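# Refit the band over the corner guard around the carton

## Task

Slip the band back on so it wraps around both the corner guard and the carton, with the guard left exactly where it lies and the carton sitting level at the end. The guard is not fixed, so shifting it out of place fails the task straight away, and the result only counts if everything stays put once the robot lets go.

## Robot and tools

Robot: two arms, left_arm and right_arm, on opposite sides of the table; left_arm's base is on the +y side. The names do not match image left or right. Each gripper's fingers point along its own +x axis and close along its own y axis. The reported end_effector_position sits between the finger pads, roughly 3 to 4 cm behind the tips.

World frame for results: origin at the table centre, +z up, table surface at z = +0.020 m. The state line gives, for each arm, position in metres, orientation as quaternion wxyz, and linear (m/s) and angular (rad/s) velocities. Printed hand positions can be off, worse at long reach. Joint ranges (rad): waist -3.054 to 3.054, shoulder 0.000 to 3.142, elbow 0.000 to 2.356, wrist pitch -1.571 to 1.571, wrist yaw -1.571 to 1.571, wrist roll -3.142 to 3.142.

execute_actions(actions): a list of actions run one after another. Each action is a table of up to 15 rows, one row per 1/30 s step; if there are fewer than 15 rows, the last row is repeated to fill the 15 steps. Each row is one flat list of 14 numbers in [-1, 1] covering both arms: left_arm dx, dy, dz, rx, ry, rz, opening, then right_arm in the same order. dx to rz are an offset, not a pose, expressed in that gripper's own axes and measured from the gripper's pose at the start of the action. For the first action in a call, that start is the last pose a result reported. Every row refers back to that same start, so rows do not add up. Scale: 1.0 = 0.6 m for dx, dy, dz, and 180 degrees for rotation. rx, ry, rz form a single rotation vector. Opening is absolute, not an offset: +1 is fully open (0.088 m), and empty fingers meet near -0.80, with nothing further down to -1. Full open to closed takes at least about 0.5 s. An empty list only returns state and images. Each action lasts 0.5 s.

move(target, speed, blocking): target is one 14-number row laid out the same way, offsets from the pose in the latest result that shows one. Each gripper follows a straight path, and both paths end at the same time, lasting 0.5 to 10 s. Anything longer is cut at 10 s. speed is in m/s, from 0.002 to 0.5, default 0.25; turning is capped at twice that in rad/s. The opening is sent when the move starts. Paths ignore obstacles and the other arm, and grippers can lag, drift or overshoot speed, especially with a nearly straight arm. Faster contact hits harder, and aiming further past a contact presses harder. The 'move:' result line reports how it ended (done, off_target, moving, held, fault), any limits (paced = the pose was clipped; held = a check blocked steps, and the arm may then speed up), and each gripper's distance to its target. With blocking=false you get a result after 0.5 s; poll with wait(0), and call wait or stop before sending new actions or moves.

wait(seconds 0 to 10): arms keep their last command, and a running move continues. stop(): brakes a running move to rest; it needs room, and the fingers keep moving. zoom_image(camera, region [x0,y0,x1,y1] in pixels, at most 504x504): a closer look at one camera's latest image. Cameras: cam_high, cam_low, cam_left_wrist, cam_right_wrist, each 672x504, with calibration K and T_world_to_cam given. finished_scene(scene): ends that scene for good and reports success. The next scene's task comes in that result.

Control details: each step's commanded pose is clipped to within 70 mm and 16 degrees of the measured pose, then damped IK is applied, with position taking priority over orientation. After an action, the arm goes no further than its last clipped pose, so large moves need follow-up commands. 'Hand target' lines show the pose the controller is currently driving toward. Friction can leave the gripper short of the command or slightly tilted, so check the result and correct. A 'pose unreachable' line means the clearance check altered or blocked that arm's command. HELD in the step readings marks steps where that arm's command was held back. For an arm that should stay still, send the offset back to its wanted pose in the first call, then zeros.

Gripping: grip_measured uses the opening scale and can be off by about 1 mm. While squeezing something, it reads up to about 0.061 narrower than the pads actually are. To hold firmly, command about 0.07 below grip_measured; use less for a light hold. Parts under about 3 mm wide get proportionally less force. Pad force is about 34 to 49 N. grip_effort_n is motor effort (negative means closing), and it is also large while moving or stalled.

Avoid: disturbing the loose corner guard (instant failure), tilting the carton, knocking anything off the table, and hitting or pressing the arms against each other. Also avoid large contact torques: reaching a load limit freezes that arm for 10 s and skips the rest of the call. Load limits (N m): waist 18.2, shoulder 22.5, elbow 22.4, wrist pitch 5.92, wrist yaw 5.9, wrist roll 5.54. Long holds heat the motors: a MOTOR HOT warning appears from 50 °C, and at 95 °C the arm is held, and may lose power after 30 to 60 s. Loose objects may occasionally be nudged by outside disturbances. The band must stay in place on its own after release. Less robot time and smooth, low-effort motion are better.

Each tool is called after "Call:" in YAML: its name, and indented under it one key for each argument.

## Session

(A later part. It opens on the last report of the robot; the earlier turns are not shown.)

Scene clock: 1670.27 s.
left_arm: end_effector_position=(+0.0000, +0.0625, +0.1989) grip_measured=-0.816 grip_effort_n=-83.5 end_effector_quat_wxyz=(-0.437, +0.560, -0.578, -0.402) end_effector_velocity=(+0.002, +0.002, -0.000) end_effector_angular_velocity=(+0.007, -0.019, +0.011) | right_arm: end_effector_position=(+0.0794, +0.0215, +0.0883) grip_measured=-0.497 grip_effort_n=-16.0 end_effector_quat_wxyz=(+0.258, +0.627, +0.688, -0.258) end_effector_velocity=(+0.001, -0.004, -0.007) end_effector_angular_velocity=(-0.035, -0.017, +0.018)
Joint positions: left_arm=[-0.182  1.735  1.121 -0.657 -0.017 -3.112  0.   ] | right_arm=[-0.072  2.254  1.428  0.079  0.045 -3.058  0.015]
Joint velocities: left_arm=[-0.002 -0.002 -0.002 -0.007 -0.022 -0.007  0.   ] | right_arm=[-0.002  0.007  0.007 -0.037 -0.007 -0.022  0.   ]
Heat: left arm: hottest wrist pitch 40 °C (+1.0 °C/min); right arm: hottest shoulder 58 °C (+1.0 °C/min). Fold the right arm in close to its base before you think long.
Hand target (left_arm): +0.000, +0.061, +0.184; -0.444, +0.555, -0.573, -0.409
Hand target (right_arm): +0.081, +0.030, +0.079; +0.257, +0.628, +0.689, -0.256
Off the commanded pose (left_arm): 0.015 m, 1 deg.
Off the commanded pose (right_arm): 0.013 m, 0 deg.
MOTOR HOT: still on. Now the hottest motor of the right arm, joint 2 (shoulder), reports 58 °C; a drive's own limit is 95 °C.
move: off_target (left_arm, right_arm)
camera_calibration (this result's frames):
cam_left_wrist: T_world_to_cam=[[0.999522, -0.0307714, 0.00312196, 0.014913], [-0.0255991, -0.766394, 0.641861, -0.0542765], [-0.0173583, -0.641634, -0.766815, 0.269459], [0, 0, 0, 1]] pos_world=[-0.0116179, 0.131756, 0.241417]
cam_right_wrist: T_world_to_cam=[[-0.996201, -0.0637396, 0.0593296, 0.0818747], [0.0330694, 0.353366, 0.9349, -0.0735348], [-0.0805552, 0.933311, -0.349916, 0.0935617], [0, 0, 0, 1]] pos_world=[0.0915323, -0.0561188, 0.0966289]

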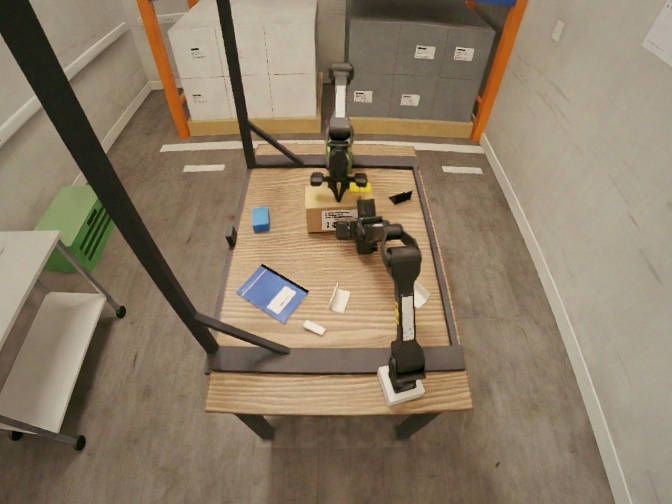

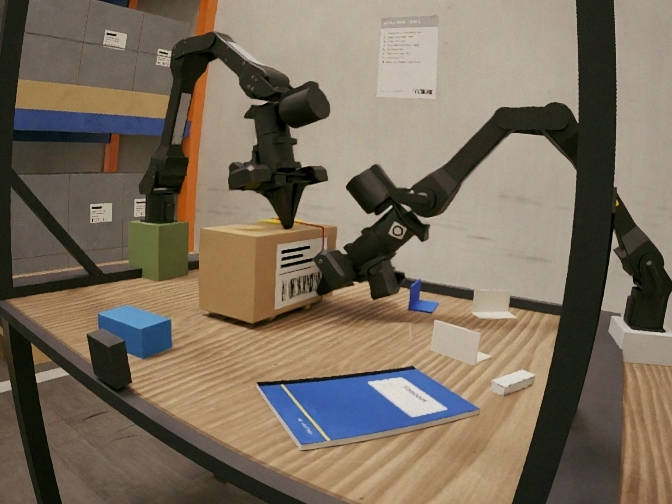

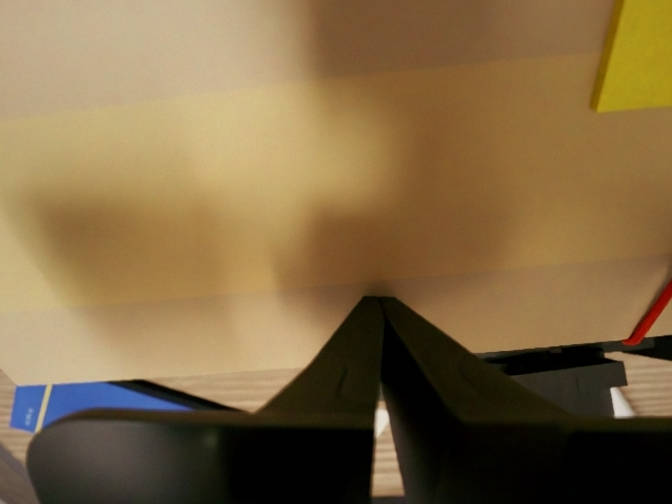

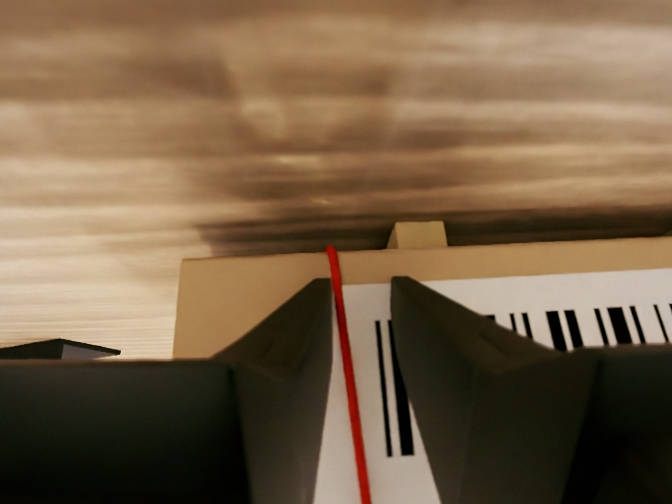

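Call:
execute_actions:
  actions:
    - [[0.025,0,0.003,0,-0.008,0,-0.86,0.012,0,-0.01,0,0,0,-0.95]]
    - [[0.025,0,0.003,0,-0.008,0,-0.86,0.012,0,-0.01,0,0,0,-0.95]]

Scene clock: 1673.63 s.
left_arm: end_effector_position=(+0.0000, +0.0624, +0.1989) grip_measured=-0.816 grip_effort_n=-83.5 end_effector_quat_wxyz=(-0.437, +0.560, -0.578, -0.401) end_effector_velocity=(+0.001, +0.005, -0.001) end_effector_angular_velocity=(+0.021, -0.019, +0.006) | right_arm: end_effector_position=(+0.0812, +0.0226, +0.0890) grip_measured=-0.806 grip_effort_n=-83.5 end_effector_quat_wxyz=(+0.271, +0.625, +0.682, -0.267) end_effector_velocity=(+0.003, -0.002, -0.001) end_effector_angular_velocity=(-0.015, -0.013, -0.002)
Joint positions: left_arm=[-0.182  1.735  1.121 -0.657 -0.017 -3.112  0.   ] | right_arm=[-0.075  2.261  1.468  0.012  0.047 -3.058  0.   ]
Joint velocities: left_arm=[-0.007 -0.002 -0.002 -0.022 -0.022 -0.007  0.   ] | right_arm=[-0.002 -0.002  0.002 -0.022  0.007 -0.007  0.   ]
Heat: left arm: hottest wrist pitch 41 °C (+1.0 °C/min); right arm: hottest shoulder 57 °C (+1.0 °C/min). Fold the right arm in close to its base before you think long.
Hand target (left_arm): +0.000, +0.060, +0.184; -0.444, +0.555, -0.573, -0.409
Hand target (right_arm): +0.080, +0.031, +0.088; +0.264, +0.627, +0.684, -0.263
Off the commanded pose (left_arm): 0.015 m, 1 deg.
Off the commanded pose (right_arm): 0.009 m, 1 deg.
MOTOR HOT: still on. Now the hottest motor of the right arm, joint 2 (shoulder), reports 57 °C; a drive's own limit is 95 °C.
Step readings (end_effector_position; steps 1 to 15: 1st action; 16 to 30: 2nd action):
0: left_arm (+0.0000, +0.0624, +0.1989) | right_arm (+0.0794, +0.0216, +0.0884)
1: left_arm (+0.0000, +0.0624, +0.1989) | right_arm (+0.0794, +0.0216, +0.0885)
2: left_arm (+0.0000, +0.0624, +0.1989) | right_arm (+0.0802, +0.0219, +0.0889)
4: left_arm (+0.0000, +0.0624, +0.1989) | right_arm (+0.0812, +0.0221, +0.0880)
8: left_arm (+0.0000, +0.0624, +0.1989) | right_arm (+0.0812, +0.0221, +0.0884)
15: left_arm (+0.0000, +0.0624, +0.1989) | right_arm (+0.0812, +0.0223, +0.0886)
16: left_arm (+0.0000, +0.0624, +0.1989) | right_arm (+0.0812, +0.0222, +0.0884)
17: left_arm (+0.0000, +0.0624, +0.1989) | right_arm (+0.0812, +0.0222, +0.0885)
19: left_arm (+0.0000, +0.0624, +0.1989) | right_arm (+0.0812, +0.0224, +0.0886)
23: left_arm (+0.0000, +0.0624, +0.1989) | right_arm (+0.0812, +0.0225, +0.0888)
30: end_effector_position above
camera_calibration (this result's frames):
cam_left_wrist: T_world_to_cam=[[0.999522, -0.0307702, 0.00312312, 0.0149124], [-0.0255923, -0.766149, 0.642154, -0.0544267], [-0.0173664, -0.641926, -0.76657, 0.269396], [0, 0, 0, 1]] pos_world=[-0.0116197, 0.131693, 0.241415]
cam_right_wrist: T_world_to_cam=[[-0.996809, -0.0579714, 0.0548717, 0.0839293], [0.0284536, 0.38421, 0.922807, -0.0738684], [-0.0745787, 0.921424, -0.381334, 0.0955509], [0, 0, 0, 1]] pos_world=[0.0928893, -0.0547964, 0.0999978]

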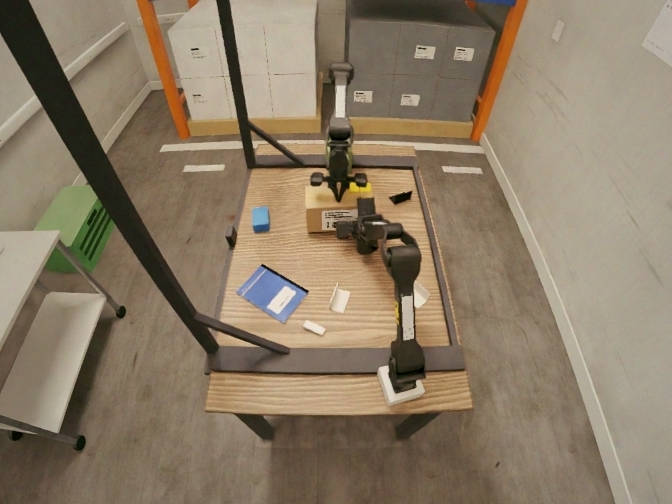

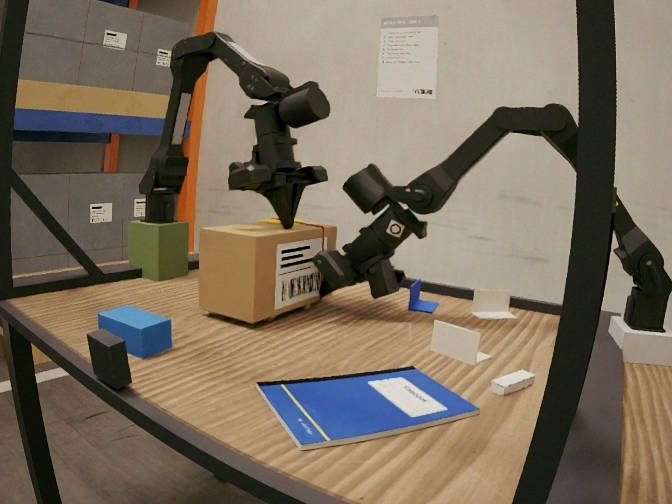

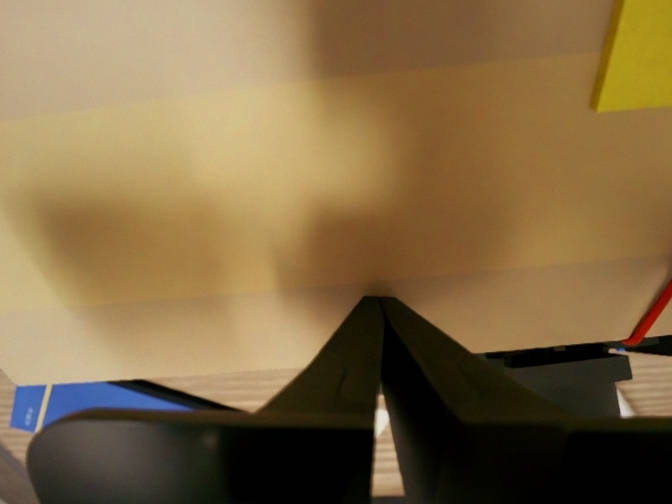

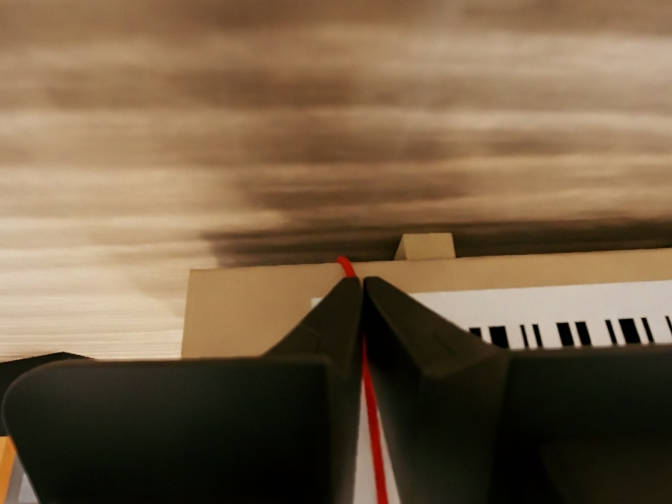

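Call:
execute_actions:
  actions:
    - [[0.025,0,0.003,0,-0.008,0,-0.86,-0.002,-0.001,0.002,0,0,0,-0.95]]

Call:
move:
  target: [-0.0445,-0.001,-0.0138,0,0,0,-0.86,0,0,0,0,0,0,-0.95]
  speed: 0.05

Scene clock: 1686.63 s.
left_arm: end_effector_position=(+0.0000, +0.0624, +0.1989) grip_measured=-0.816 grip_effort_n=-83.5 end_effector_quat_wxyz=(-0.437, +0.560, -0.578, -0.401) end_effector_velocity=(-0.002, +0.005, -0.003) end_effector_angular_velocity=(+0.027, +0.008, +0.002) | right_arm: end_effector_position=(+0.0813, +0.0219, +0.0882) grip_measured=-0.806 grip_effort_n=-83.5 end_effector_quat_wxyz=(+0.272, +0.624, +0.681, -0.268) end_effector_velocity=(+0.005, +0.001, +0.002) end_effector_angular_velocity=(+0.009, -0.009, -0.007)
Joint positions: left_arm=[-0.182  1.735  1.121 -0.657 -0.017 -3.112  0.   ] | right_arm=[-0.075  2.261  1.467  0.009  0.047 -3.058  0.   ]
Joint velocities: left_arm=[-0.002  0.002 -0.002 -0.022  0.007 -0.007  0.   ] | right_arm=[-0.007 -0.002 -0.002  0.007  0.007 -0.007  0.   ]
Heat: left arm: hottest wrist pitch 41 °C (+1.0 °C/min); right arm: hottest shoulder 56 °C (+0.0 °C/min). Fold the right arm in close to its base before you think long.
Hand target (left_arm): +0.000, +0.060, +0.184; -0.444, +0.555, -0.573, -0.409
Hand target (right_arm): +0.081, +0.021, +0.089; +0.271, +0.625, +0.682, -0.268
Off the commanded pose (left_arm): 0.015 m, 1 deg.
Off the commanded pose (right_arm): 0.001 m, 0 deg.
MOTOR HOT: still on. Now the hottest motor of the right arm, joint 2 (shoulder), reports 56 °C; a drive's own limit is 95 °C.
Step readings (end_effector_position):
0: left_arm (+0.0000, +0.0624, +0.1989) | right_arm (+0.0812, +0.0225, +0.0889)
1: left_arm (+0.0000, +0.0624, +0.1989) | right_arm (+0.0812, +0.0225, +0.0888)
2: left_arm (+0.0000, +0.0624, +0.1989) | right_arm (+0.0812, +0.0224, +0.0887)
4: left_arm (+0.0000, +0.0624, +0.1989) | right_arm (+0.0812, +0.0222, +0.0886)
8: left_arm (+0.0000, +0.0624, +0.1989) | right_arm (+0.0813, +0.0220, +0.0883)
15: end_effector_position above
camera_calibration (this result's frames):
cam_left_wrist: T_world_to_cam=[[0.999522, -0.0307702, 0.00312312, 0.0149124], [-0.0255923, -0.766149, 0.642154, -0.0544267], [-0.0173664, -0.641926, -0.76657, 0.269396], [0, 0, 0, 1]] pos_world=[-0.0116197, 0.131693, 0.241415]
cam_right_wrist: T_world_to_cam=[[-0.996841, -0.0577863, 0.0544954, 0.084078], [0.0279242, 0.387331, 0.921518, -0.0728094], [-0.0743588, 0.920128, -0.384494, 0.0961697], [0, 0, 0, 1]] pos_world=[0.0929965, -0.0554286, 0.09949]

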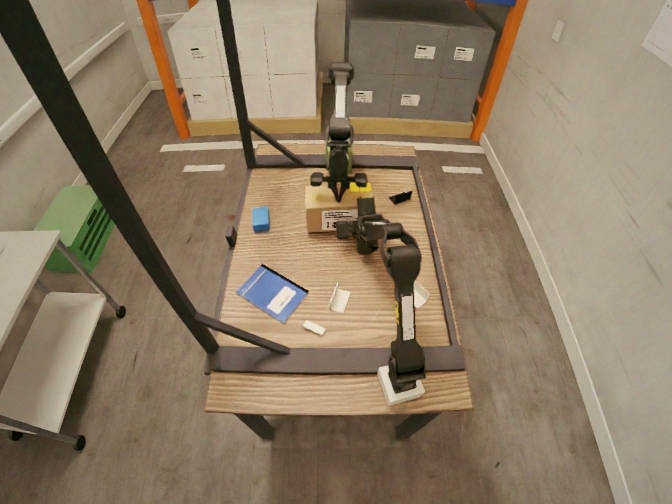

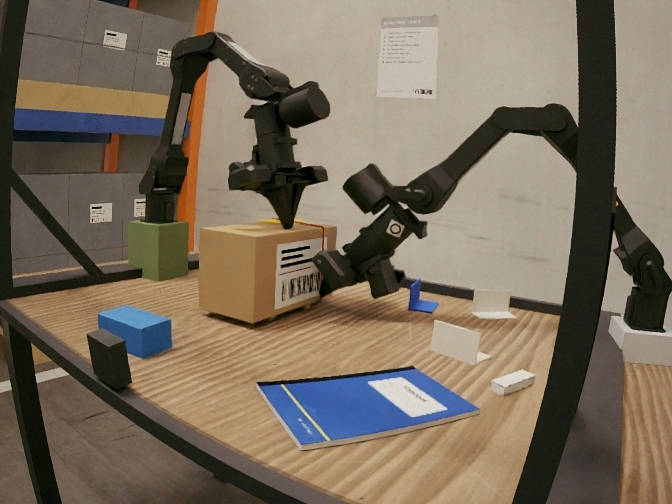

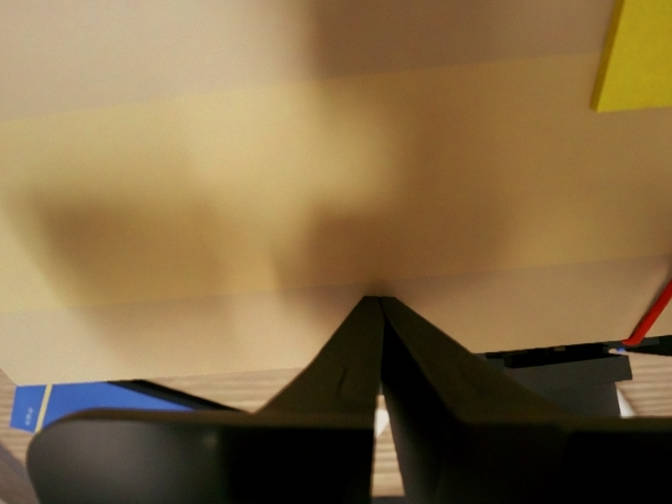

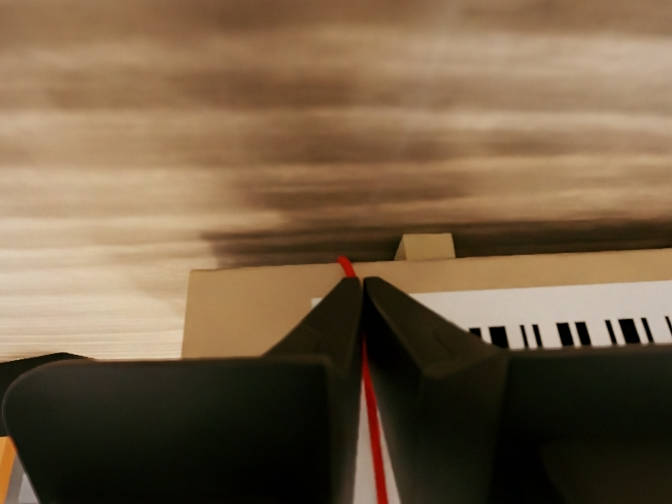

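Scene clock: 1687.53 s.
left_arm: end_effector_position=(+0.0001, +0.0642, +0.2204) grip_measured=-0.816 grip_effort_n=-83.5 end_effector_quat_wxyz=(-0.442, +0.556, -0.574, -0.406) end_effector_velocity=(+0.000, -0.001, +0.001) end_effector_angular_velocity=(-0.007, -0.009, -0.007) | right_arm: end_effector_position=(+0.0813, +0.0217, +0.0880) grip_measured=-0.806 grip_effort_n=-83.5 end_effector_quat_wxyz=(+0.272, +0.624, +0.681, -0.269) end_effector_velocity=(+0.000, +0.000, -0.001) end_effector_angular_velocity=(+0.002, +0.000, +0.008)
Joint positions: left_arm=[-0.182  1.714  1.191 -0.766 -0.017 -3.112  0.   ] | right_arm=[-0.075  2.261  1.467  0.008  0.047 -3.058  0.   ]
Joint velocities: left_arm=[-0.002 -0.002 -0.002  0.007 -0.007  0.007  0.   ] | right_arm=[-0.002  0.002 -0.002  0.007 -0.007 -0.007  0.   ]
Heat: left arm: hottest wrist pitch 41 °C (+1.0 °C/min); right arm: hottest shoulder 56 °C (+0.0 °C/min). Fold the right arm in close to its base before you think long.
Hand target (left_arm): -0.000, +0.062, +0.227; -0.437, +0.560, -0.578, -0.401
Hand target (right_arm): +0.081, +0.022, +0.088; +0.272, +0.624, +0.681, -0.268
Off the commanded pose (left_arm): 0.007 m, 1 deg.
Off the commanded pose (right_arm): 0.000 m, 0 deg.
MOTOR HOT: still on. Now the hottest motor of the right arm, joint 2 (shoulder), reports 56 °C; a drive's own limit is 95 °C.
move: done
camera_calibration (this result's frames):
cam_left_wrist: T_world_to_cam=[[0.99952, -0.0308257, 0.00306777, 0.0148666], [-0.025908, -0.777534, 0.628307, -0.0630435], [-0.0169827, -0.628085, -0.777959, 0.288661], [0, 0, 0, 1]] pos_world=[-0.0115905, 0.132744, 0.264132]
cam_right_wrist: T_world_to_cam=[[-0.996854, -0.0577044, 0.0543279, 0.0841307], [0.0276892, 0.388717, 0.920941, -0.0724641], [-0.0742606, 0.919548, -0.385896, 0.0964235], [0, 0, 0, 1]] pos_world=[0.093033, -0.0556433, 0.099374]

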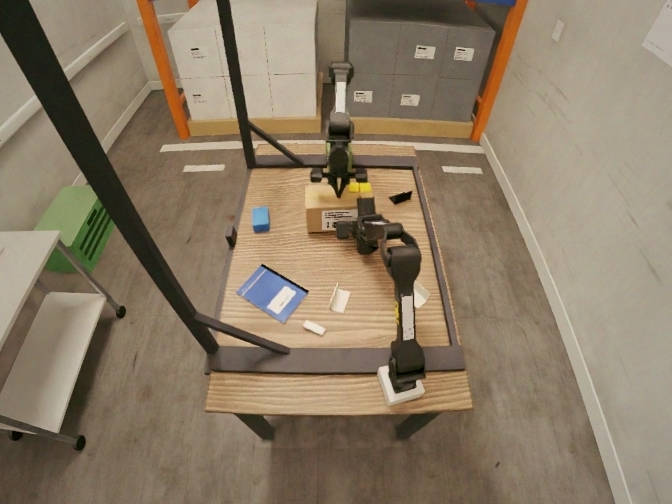

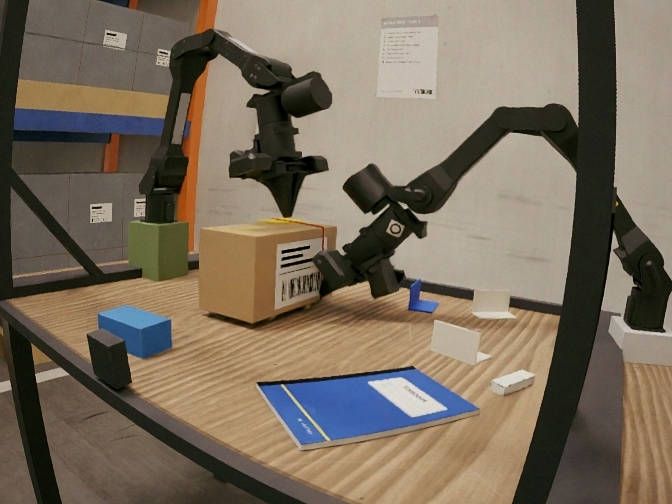

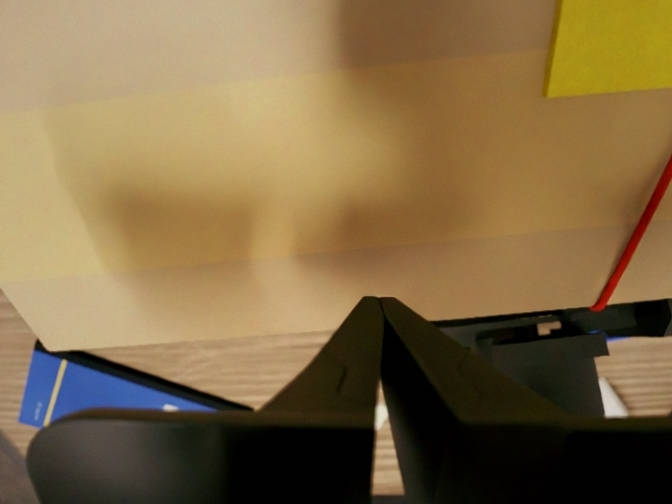

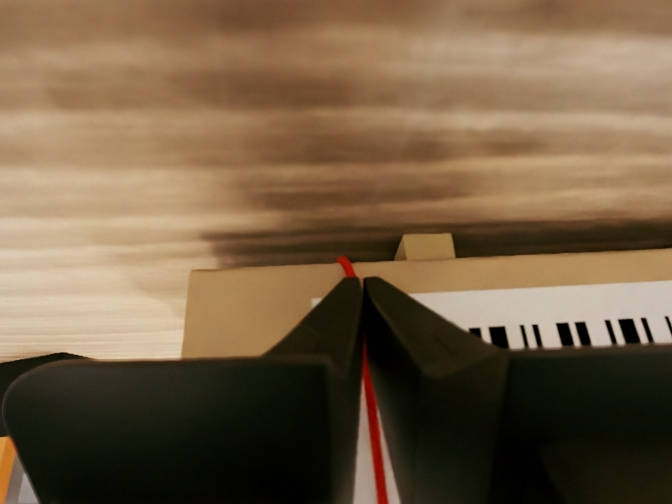

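Call:
move:
  target: [-0.005,-0.1147,-0.0187,0,0,-0.06,-0.5,0,0,0,0,0,0,-0.95]
  speed: 0.06

Scene clock: 1695.73 s.
left_arm: end_effector_position=(+0.0665, +0.0537, +0.2310) grip_measured=-0.503 grip_effort_n=16.5 end_effector_quat_wxyz=(-0.475, +0.609, -0.522, -0.363) end_effector_velocity=(+0.002, +0.002, +0.000) end_effector_angular_velocity=(+0.005, -0.014, +0.025) | right_arm: end_effector_position=(+0.0813, +0.0216, +0.0879) grip_measured=-0.806 grip_effort_n=-83.5 end_effector_quat_wxyz=(+0.273, +0.624, +0.681, -0.269) end_effector_velocity=(+0.004, -0.003, -0.003) end_effector_angular_velocity=(-0.022, -0.004, +0.003)
Joint positions: left_arm=[-0.063  1.737  1.246 -0.764 -0.166 -2.998  0.014] | right_arm=[-0.075  2.261  1.467  0.007  0.047 -3.058  0.   ]
Joint velocities: left_arm=[-0.002 -0.002 -0.002 -0.007 -0.022 -0.022  0.   ] | right_arm=[-0.007 -0.002 -0.002 -0.022 -0.007 -0.007  0.   ]
Heat: left arm: hottest wrist pitch 38 °C (-1.0 °C/min); right arm: hottest shoulder 58 °C (+1.0 °C/min). Fold the right arm in close to its base before you think long.
Hand target (left_arm): +0.068, +0.051, +0.228; -0.479, +0.607, -0.519, -0.363
Hand target (right_arm): +0.081, +0.022, +0.088; +0.272, +0.624, +0.681, -0.269
Off the commanded pose (left_arm): 0.004 m, 0 deg.
Off the commanded pose (right_arm): 0.000 m, 0 deg.
MOTOR HOT: still on. Now the hottest motor of the right arm, joint 2 (shoulder), reports 58 °C; a drive's own limit is 95 °C.
move: done
camera_calibration (this result's frames):
cam_left_wrist: T_world_to_cam=[[0.983752, 0.024877, 0.177803, -0.0942137], [-0.0945098, -0.77027, 0.630676, -0.0725706], [0.152646, -0.637233, -0.755403, 0.275415], [0, 0, 0, 1]] pos_world=[0.0437833, 0.121948, 0.27057]
cam_right_wrist: T_world_to_cam=[[-0.996858, -0.057684, 0.054286, 0.0841439], [0.0276305, 0.389063, 0.920797, -0.0723777], [-0.0742359, 0.919403, -0.386247, 0.0964869], [0, 0, 0, 1]] pos_world=[0.0930421, -0.0556971, 0.0993451]

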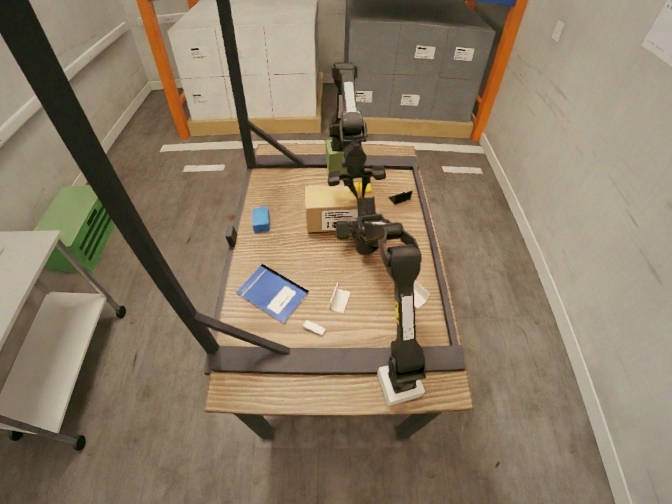

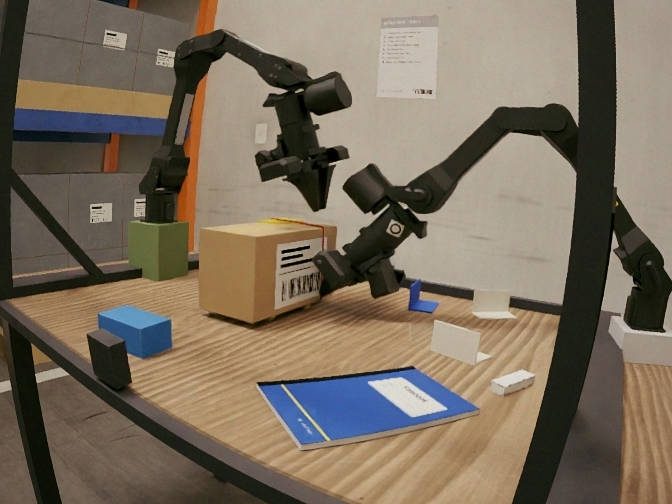

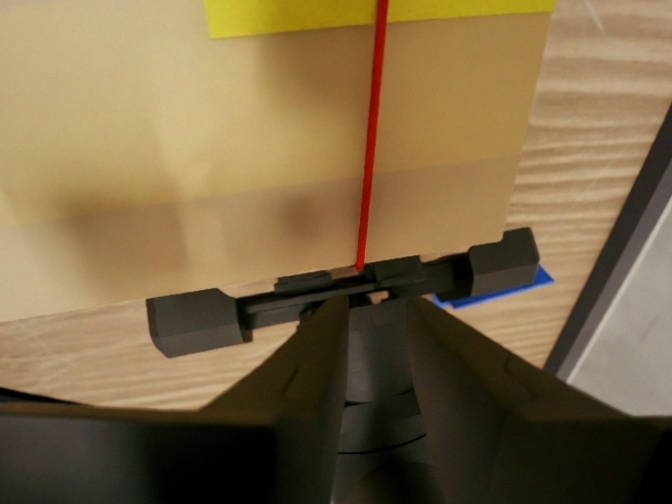

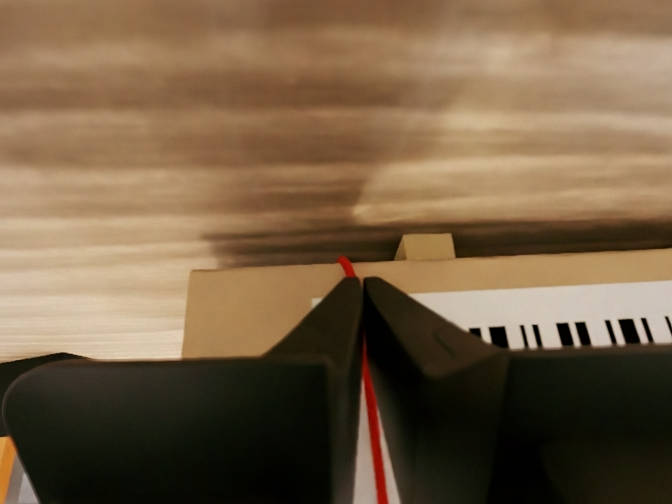

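Call:
move:
  target: [0.0498,0.0103,0.0105,0,-0.008,0,-0.5,0,0,0,0,0,0,-0.95]
  speed: 0.04

Scene clock: 1704.10 s.
left_arm: end_effector_position=(+0.0671, +0.0486, +0.2082) grip_measured=-0.503 grip_effort_n=16.5 end_effector_quat_wxyz=(-0.476, +0.608, -0.521, -0.364) end_effector_velocity=(+0.002, +0.002, -0.000) end_effector_angular_velocity=(+0.007, -0.004, +0.012) | right_arm: end_effector_position=(+0.0813, +0.0216, +0.0878) grip_measured=-0.806 grip_effort_n=-83.5 end_effector_quat_wxyz=(+0.273, +0.624, +0.681, -0.269) end_effector_velocity=(+0.001, -0.002, -0.001) end_effector_angular_velocity=(-0.008, -0.001, +0.008)
Joint positions: left_arm=[-0.063  1.783  1.207 -0.682 -0.166 -2.998  0.014] | right_arm=[-0.075  2.261  1.467  0.007  0.047 -3.058  0.   ]
Joint velocities: left_arm=[ 0.002 -0.002 -0.002 -0.007 -0.007 -0.007  0.   ] | right_arm=[-0.002 -0.002 -0.002 -0.007 -0.007 -0.007  0.   ]
Heat: left arm: hottest wrist pitch 36 °C (-4.0 °C/min); right arm: hottest shoulder 59 °C (+0.0 °C/min). Fold the right arm in close to its base before you think long.
Hand target (left_arm): +0.067, +0.051, +0.200; -0.481, +0.604, -0.516, -0.371
Hand target (right_arm): +0.081, +0.022, +0.088; +0.273, +0.624, +0.681, -0.269
Off the commanded pose (left_arm): 0.009 m, 1 deg.
Off the commanded pose (right_arm): 0.000 m, 0 deg.
MOTOR HOT: still on. Now the hottest motor of the right arm, joint 2 (shoulder), reports 59 °C; a drive's own limit is 95 °C.
move: off_target (left_arm)
camera_calibration (this result's frames):
cam_left_wrist: T_world_to_cam=[[0.983728, 0.0245141, 0.177985, -0.0905733], [-0.0944924, -0.771976, 0.628589, -0.0615941], [0.152809, -0.635179, -0.757098, 0.255081], [0, 0, 0, 1]] pos_world=[0.0443006, 0.116693, 0.24796]
cam_right_wrist: T_world_to_cam=[[-0.996861, -0.0576636, 0.0542441, 0.084157], [0.0275717, 0.38941, 0.920652, -0.0722913], [-0.0742113, 0.919258, -0.386598, 0.0965502], [0, 0, 0, 1]] pos_world=[0.0930512, -0.0557508, 0.0993161]

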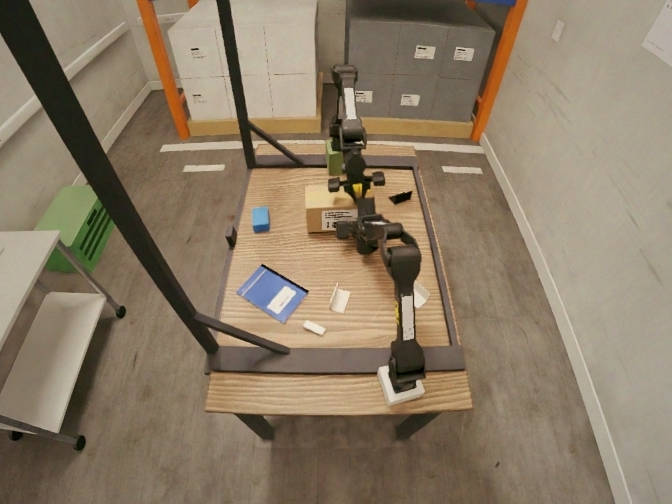

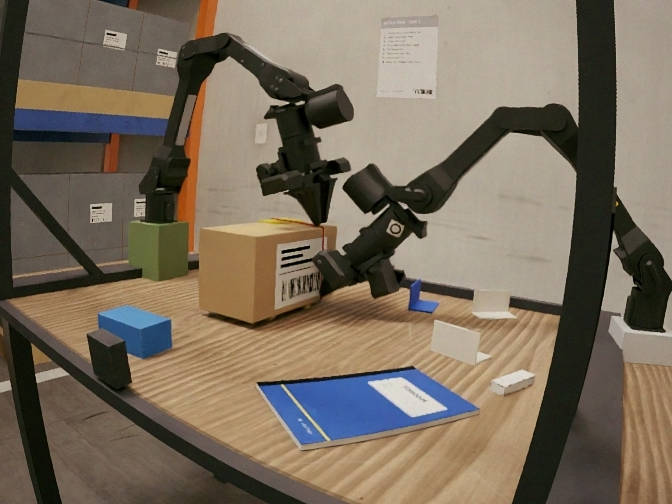

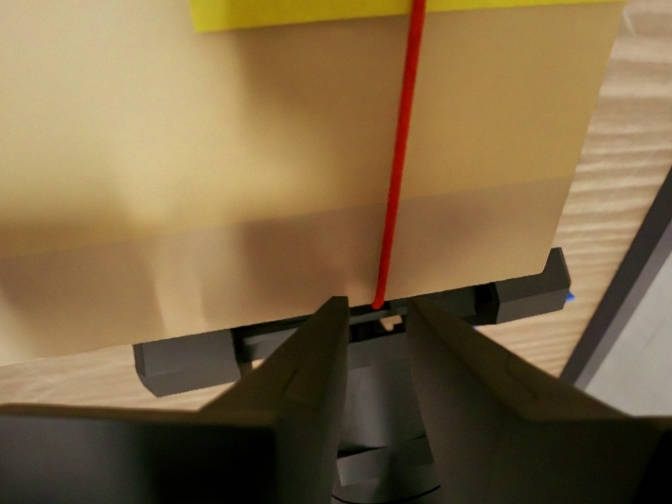

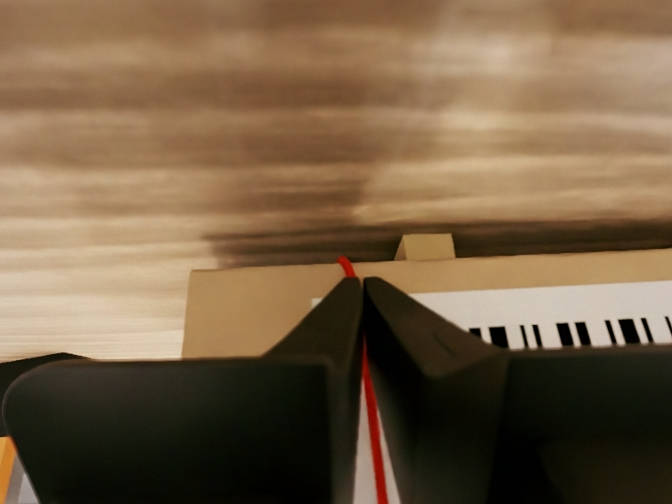

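Call:
move:
  target: [0.014,0.0033,0.0096,0,-0.008,0,-0.5,0,0,0,0,0,0,-0.95]
  speed: 0.03

Scene clock: 1709.00 s.
left_arm: end_effector_position=(+0.0670, +0.0489, +0.2070) grip_measured=-0.503 grip_effort_n=16.5 end_effector_quat_wxyz=(-0.476, +0.608, -0.521, -0.364) end_effector_velocity=(-0.000, +0.007, -0.004) end_effector_angular_velocity=(+0.031, -0.002, +0.007) | right_arm: end_effector_position=(+0.0813, +0.0216, +0.0878) grip_measured=-0.806 grip_effort_n=-83.5 end_effector_quat_wxyz=(+0.273, +0.624, +0.681, -0.269) end_effector_velocity=(+0.001, -0.002, -0.001) end_effector_angular_velocity=(-0.007, -0.012, +0.018)
Joint positions: left_arm=[-0.063  1.784  1.204 -0.679 -0.166 -2.998  0.014] | right_arm=[-0.075  2.261  1.467  0.007  0.047 -3.058  0.   ]
Joint velocities: left_arm=[-0.002  0.002 -0.007 -0.022 -0.007 -0.007  0.   ] | right_arm=[-0.002 -0.002 -0.002 -0.007 -0.007 -0.022  0.   ]
Heat: left arm: hottest wrist pitch 36 °C (-4.1 °C/min); right arm: hottest shoulder 60 °C (+0.0 °C/min). Fold the right arm in close to its base before you think long.
Hand target (left_arm): +0.067, +0.052, +0.199; -0.482, +0.603, -0.515, -0.372
Hand target (right_arm): +0.081, +0.022, +0.088; +0.273, +0.624, +0.681, -0.269
Off the commanded pose (left_arm): 0.009 m, 1 deg.
Off the commanded pose (right_arm): 0.000 m, 0 deg.
MOTOR HOT: still on. Now the hottest motor of the right arm, joint 2 (shoulder), reports 60 °C; a drive's own limit is 95 °C.
move: off_target (left_arm)
camera_calibration (this result's frames):
cam_left_wrist: T_world_to_cam=[[0.983753, 0.0242437, 0.177884, -0.0902941], [-0.0944047, -0.77293, 0.627428, -0.0602812], [0.152703, -0.634028, -0.758084, 0.254466], [0, 0, 0, 1]] pos_world=[0.0442784, 0.116934, 0.246791]
cam_right_wrist: T_world_to_cam=[[-0.996861, -0.0576636, 0.0542441, 0.084157], [0.0275717, 0.38941, 0.920652, -0.0722913], [-0.0742113, 0.919258, -0.386598, 0.0965502], [0, 0, 0, 1]] pos_world=[0.0930512, -0.0557508, 0.0993161]

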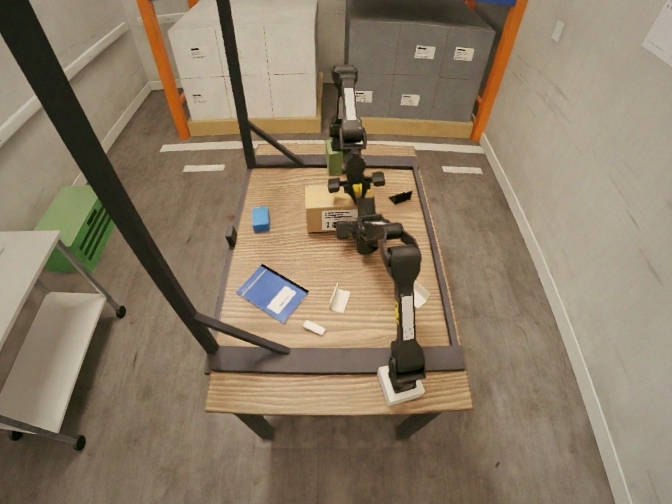

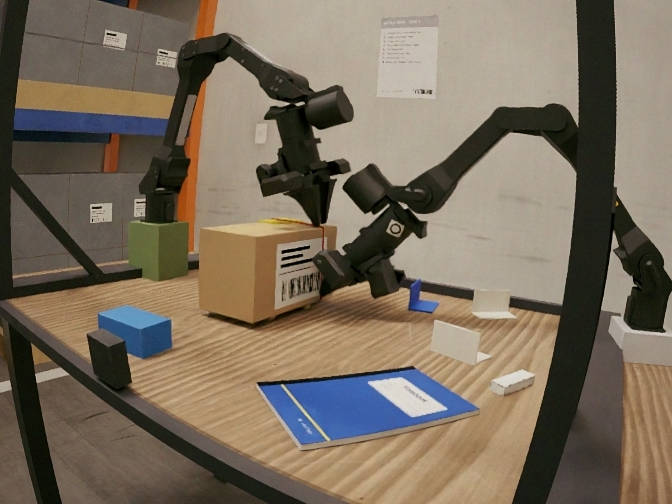

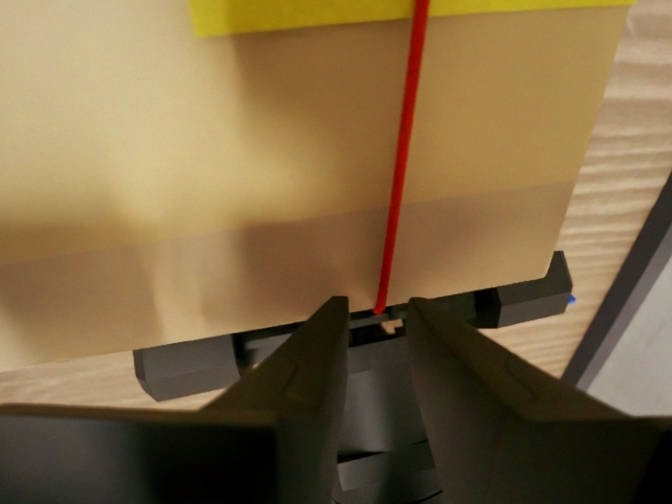

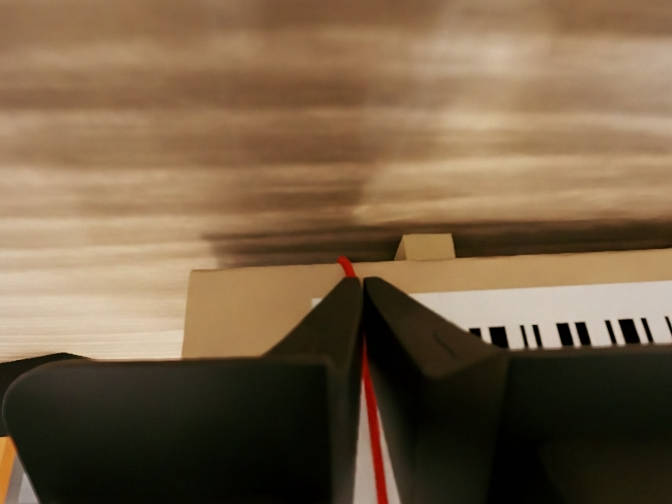

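Call:
move:
  target: [0.0158,-0.027,0.0082,0,-0.008,0,-0.5,0,0,0,0,0,0,-0.95]
  speed: 0.015

Scene clock: 1713.63 s.
left_arm: end_effector_position=(+0.0834, +0.0510, +0.2064) grip_measured=-0.503 grip_effort_n=16.5 end_effector_quat_wxyz=(-0.478, +0.608, -0.517, -0.367) end_effector_velocity=(+0.002, -0.002, +0.002) end_effector_angular_velocity=(-0.007, -0.015, -0.016) | right_arm: end_effector_position=(+0.0813, +0.0216, +0.0878) grip_measured=-0.806 grip_effort_n=-83.5 end_effector_quat_wxyz=(+0.273, +0.624, +0.681, -0.269) end_effector_velocity=(-0.002, -0.000, +0.001) end_effector_angular_velocity=(-0.003, -0.001, +0.029)
Joint positions: left_arm=[-0.016  1.787  1.206 -0.677 -0.157 -2.958  0.014] | right_arm=[-0.075  2.261  1.467  0.007  0.047 -3.058  0.   ]
Joint velocities: left_arm=[ 0.002 -0.002  0.002  0.007 -0.007  0.022  0.   ] | right_arm=[-0.002 -0.002  0.002 -0.007 -0.022 -0.022  0.   ]
Heat: left arm: hottest wrist pitch 35 °C (-5.0 °C/min); right arm: hottest shoulder 60 °C (+0.0 °C/min). Fold the right arm in close to its base before you think long.
Hand target (left_arm): +0.085, +0.051, +0.200; -0.483, +0.603, -0.515, -0.372
Hand target (right_arm): +0.081, +0.022, +0.088; +0.273, +0.624, +0.681, -0.269
Off the commanded pose (left_arm): 0.007 m, 1 deg.
Off the commanded pose (right_arm): 0.000 m, 0 deg.
MOTOR HOT: still on. Now the hottest motor of the right arm, joint 2 (shoulder), reports 60 °C; a drive's own limit is 95 °C.
move: done
camera_calibration (this result's frames):
cam_left_wrist: T_world_to_cam=[[0.983088, 0.0295398, 0.180736, -0.107127], [-0.0910883, -0.777298, 0.622503, -0.055764], [0.158875, -0.628438, -0.761462, 0.252748], [0, 0, 0, 1]] pos_world=[0.0600811, 0.118656, 0.246533]
cam_right_wrist: T_world_to_cam=[[-0.996861, -0.0576636, 0.0542441, 0.084157], [0.0275717, 0.38941, 0.920652, -0.0722913], [-0.0742113, 0.919258, -0.386598, 0.0965502], [0, 0, 0, 1]] pos_world=[0.0930512, -0.0557508, 0.0993161]

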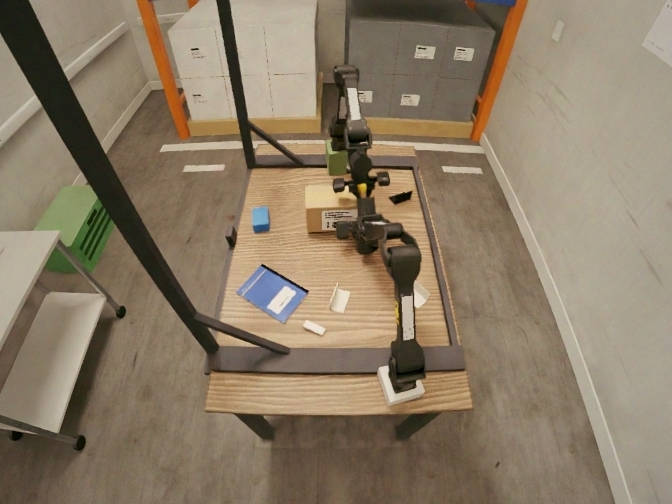

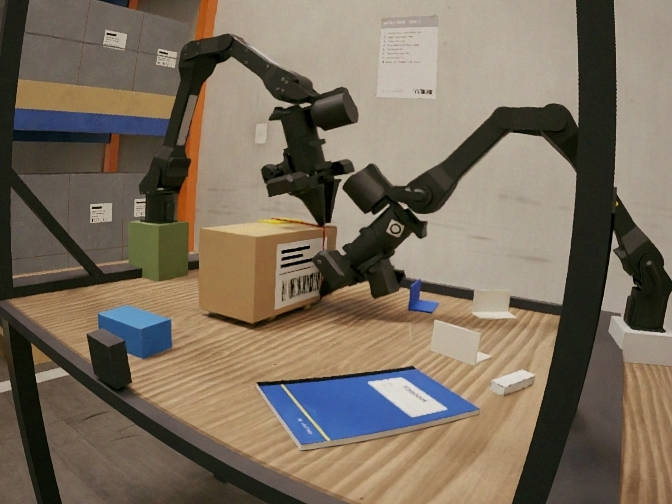

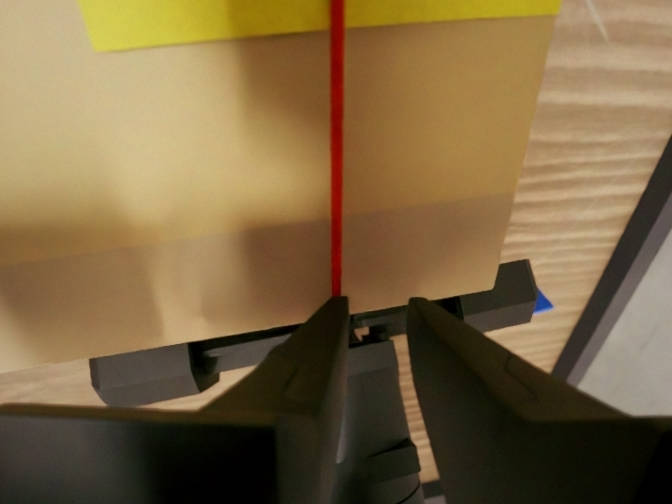

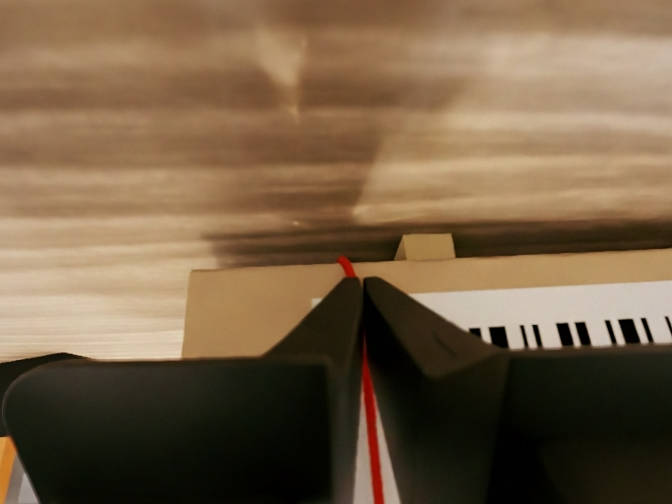

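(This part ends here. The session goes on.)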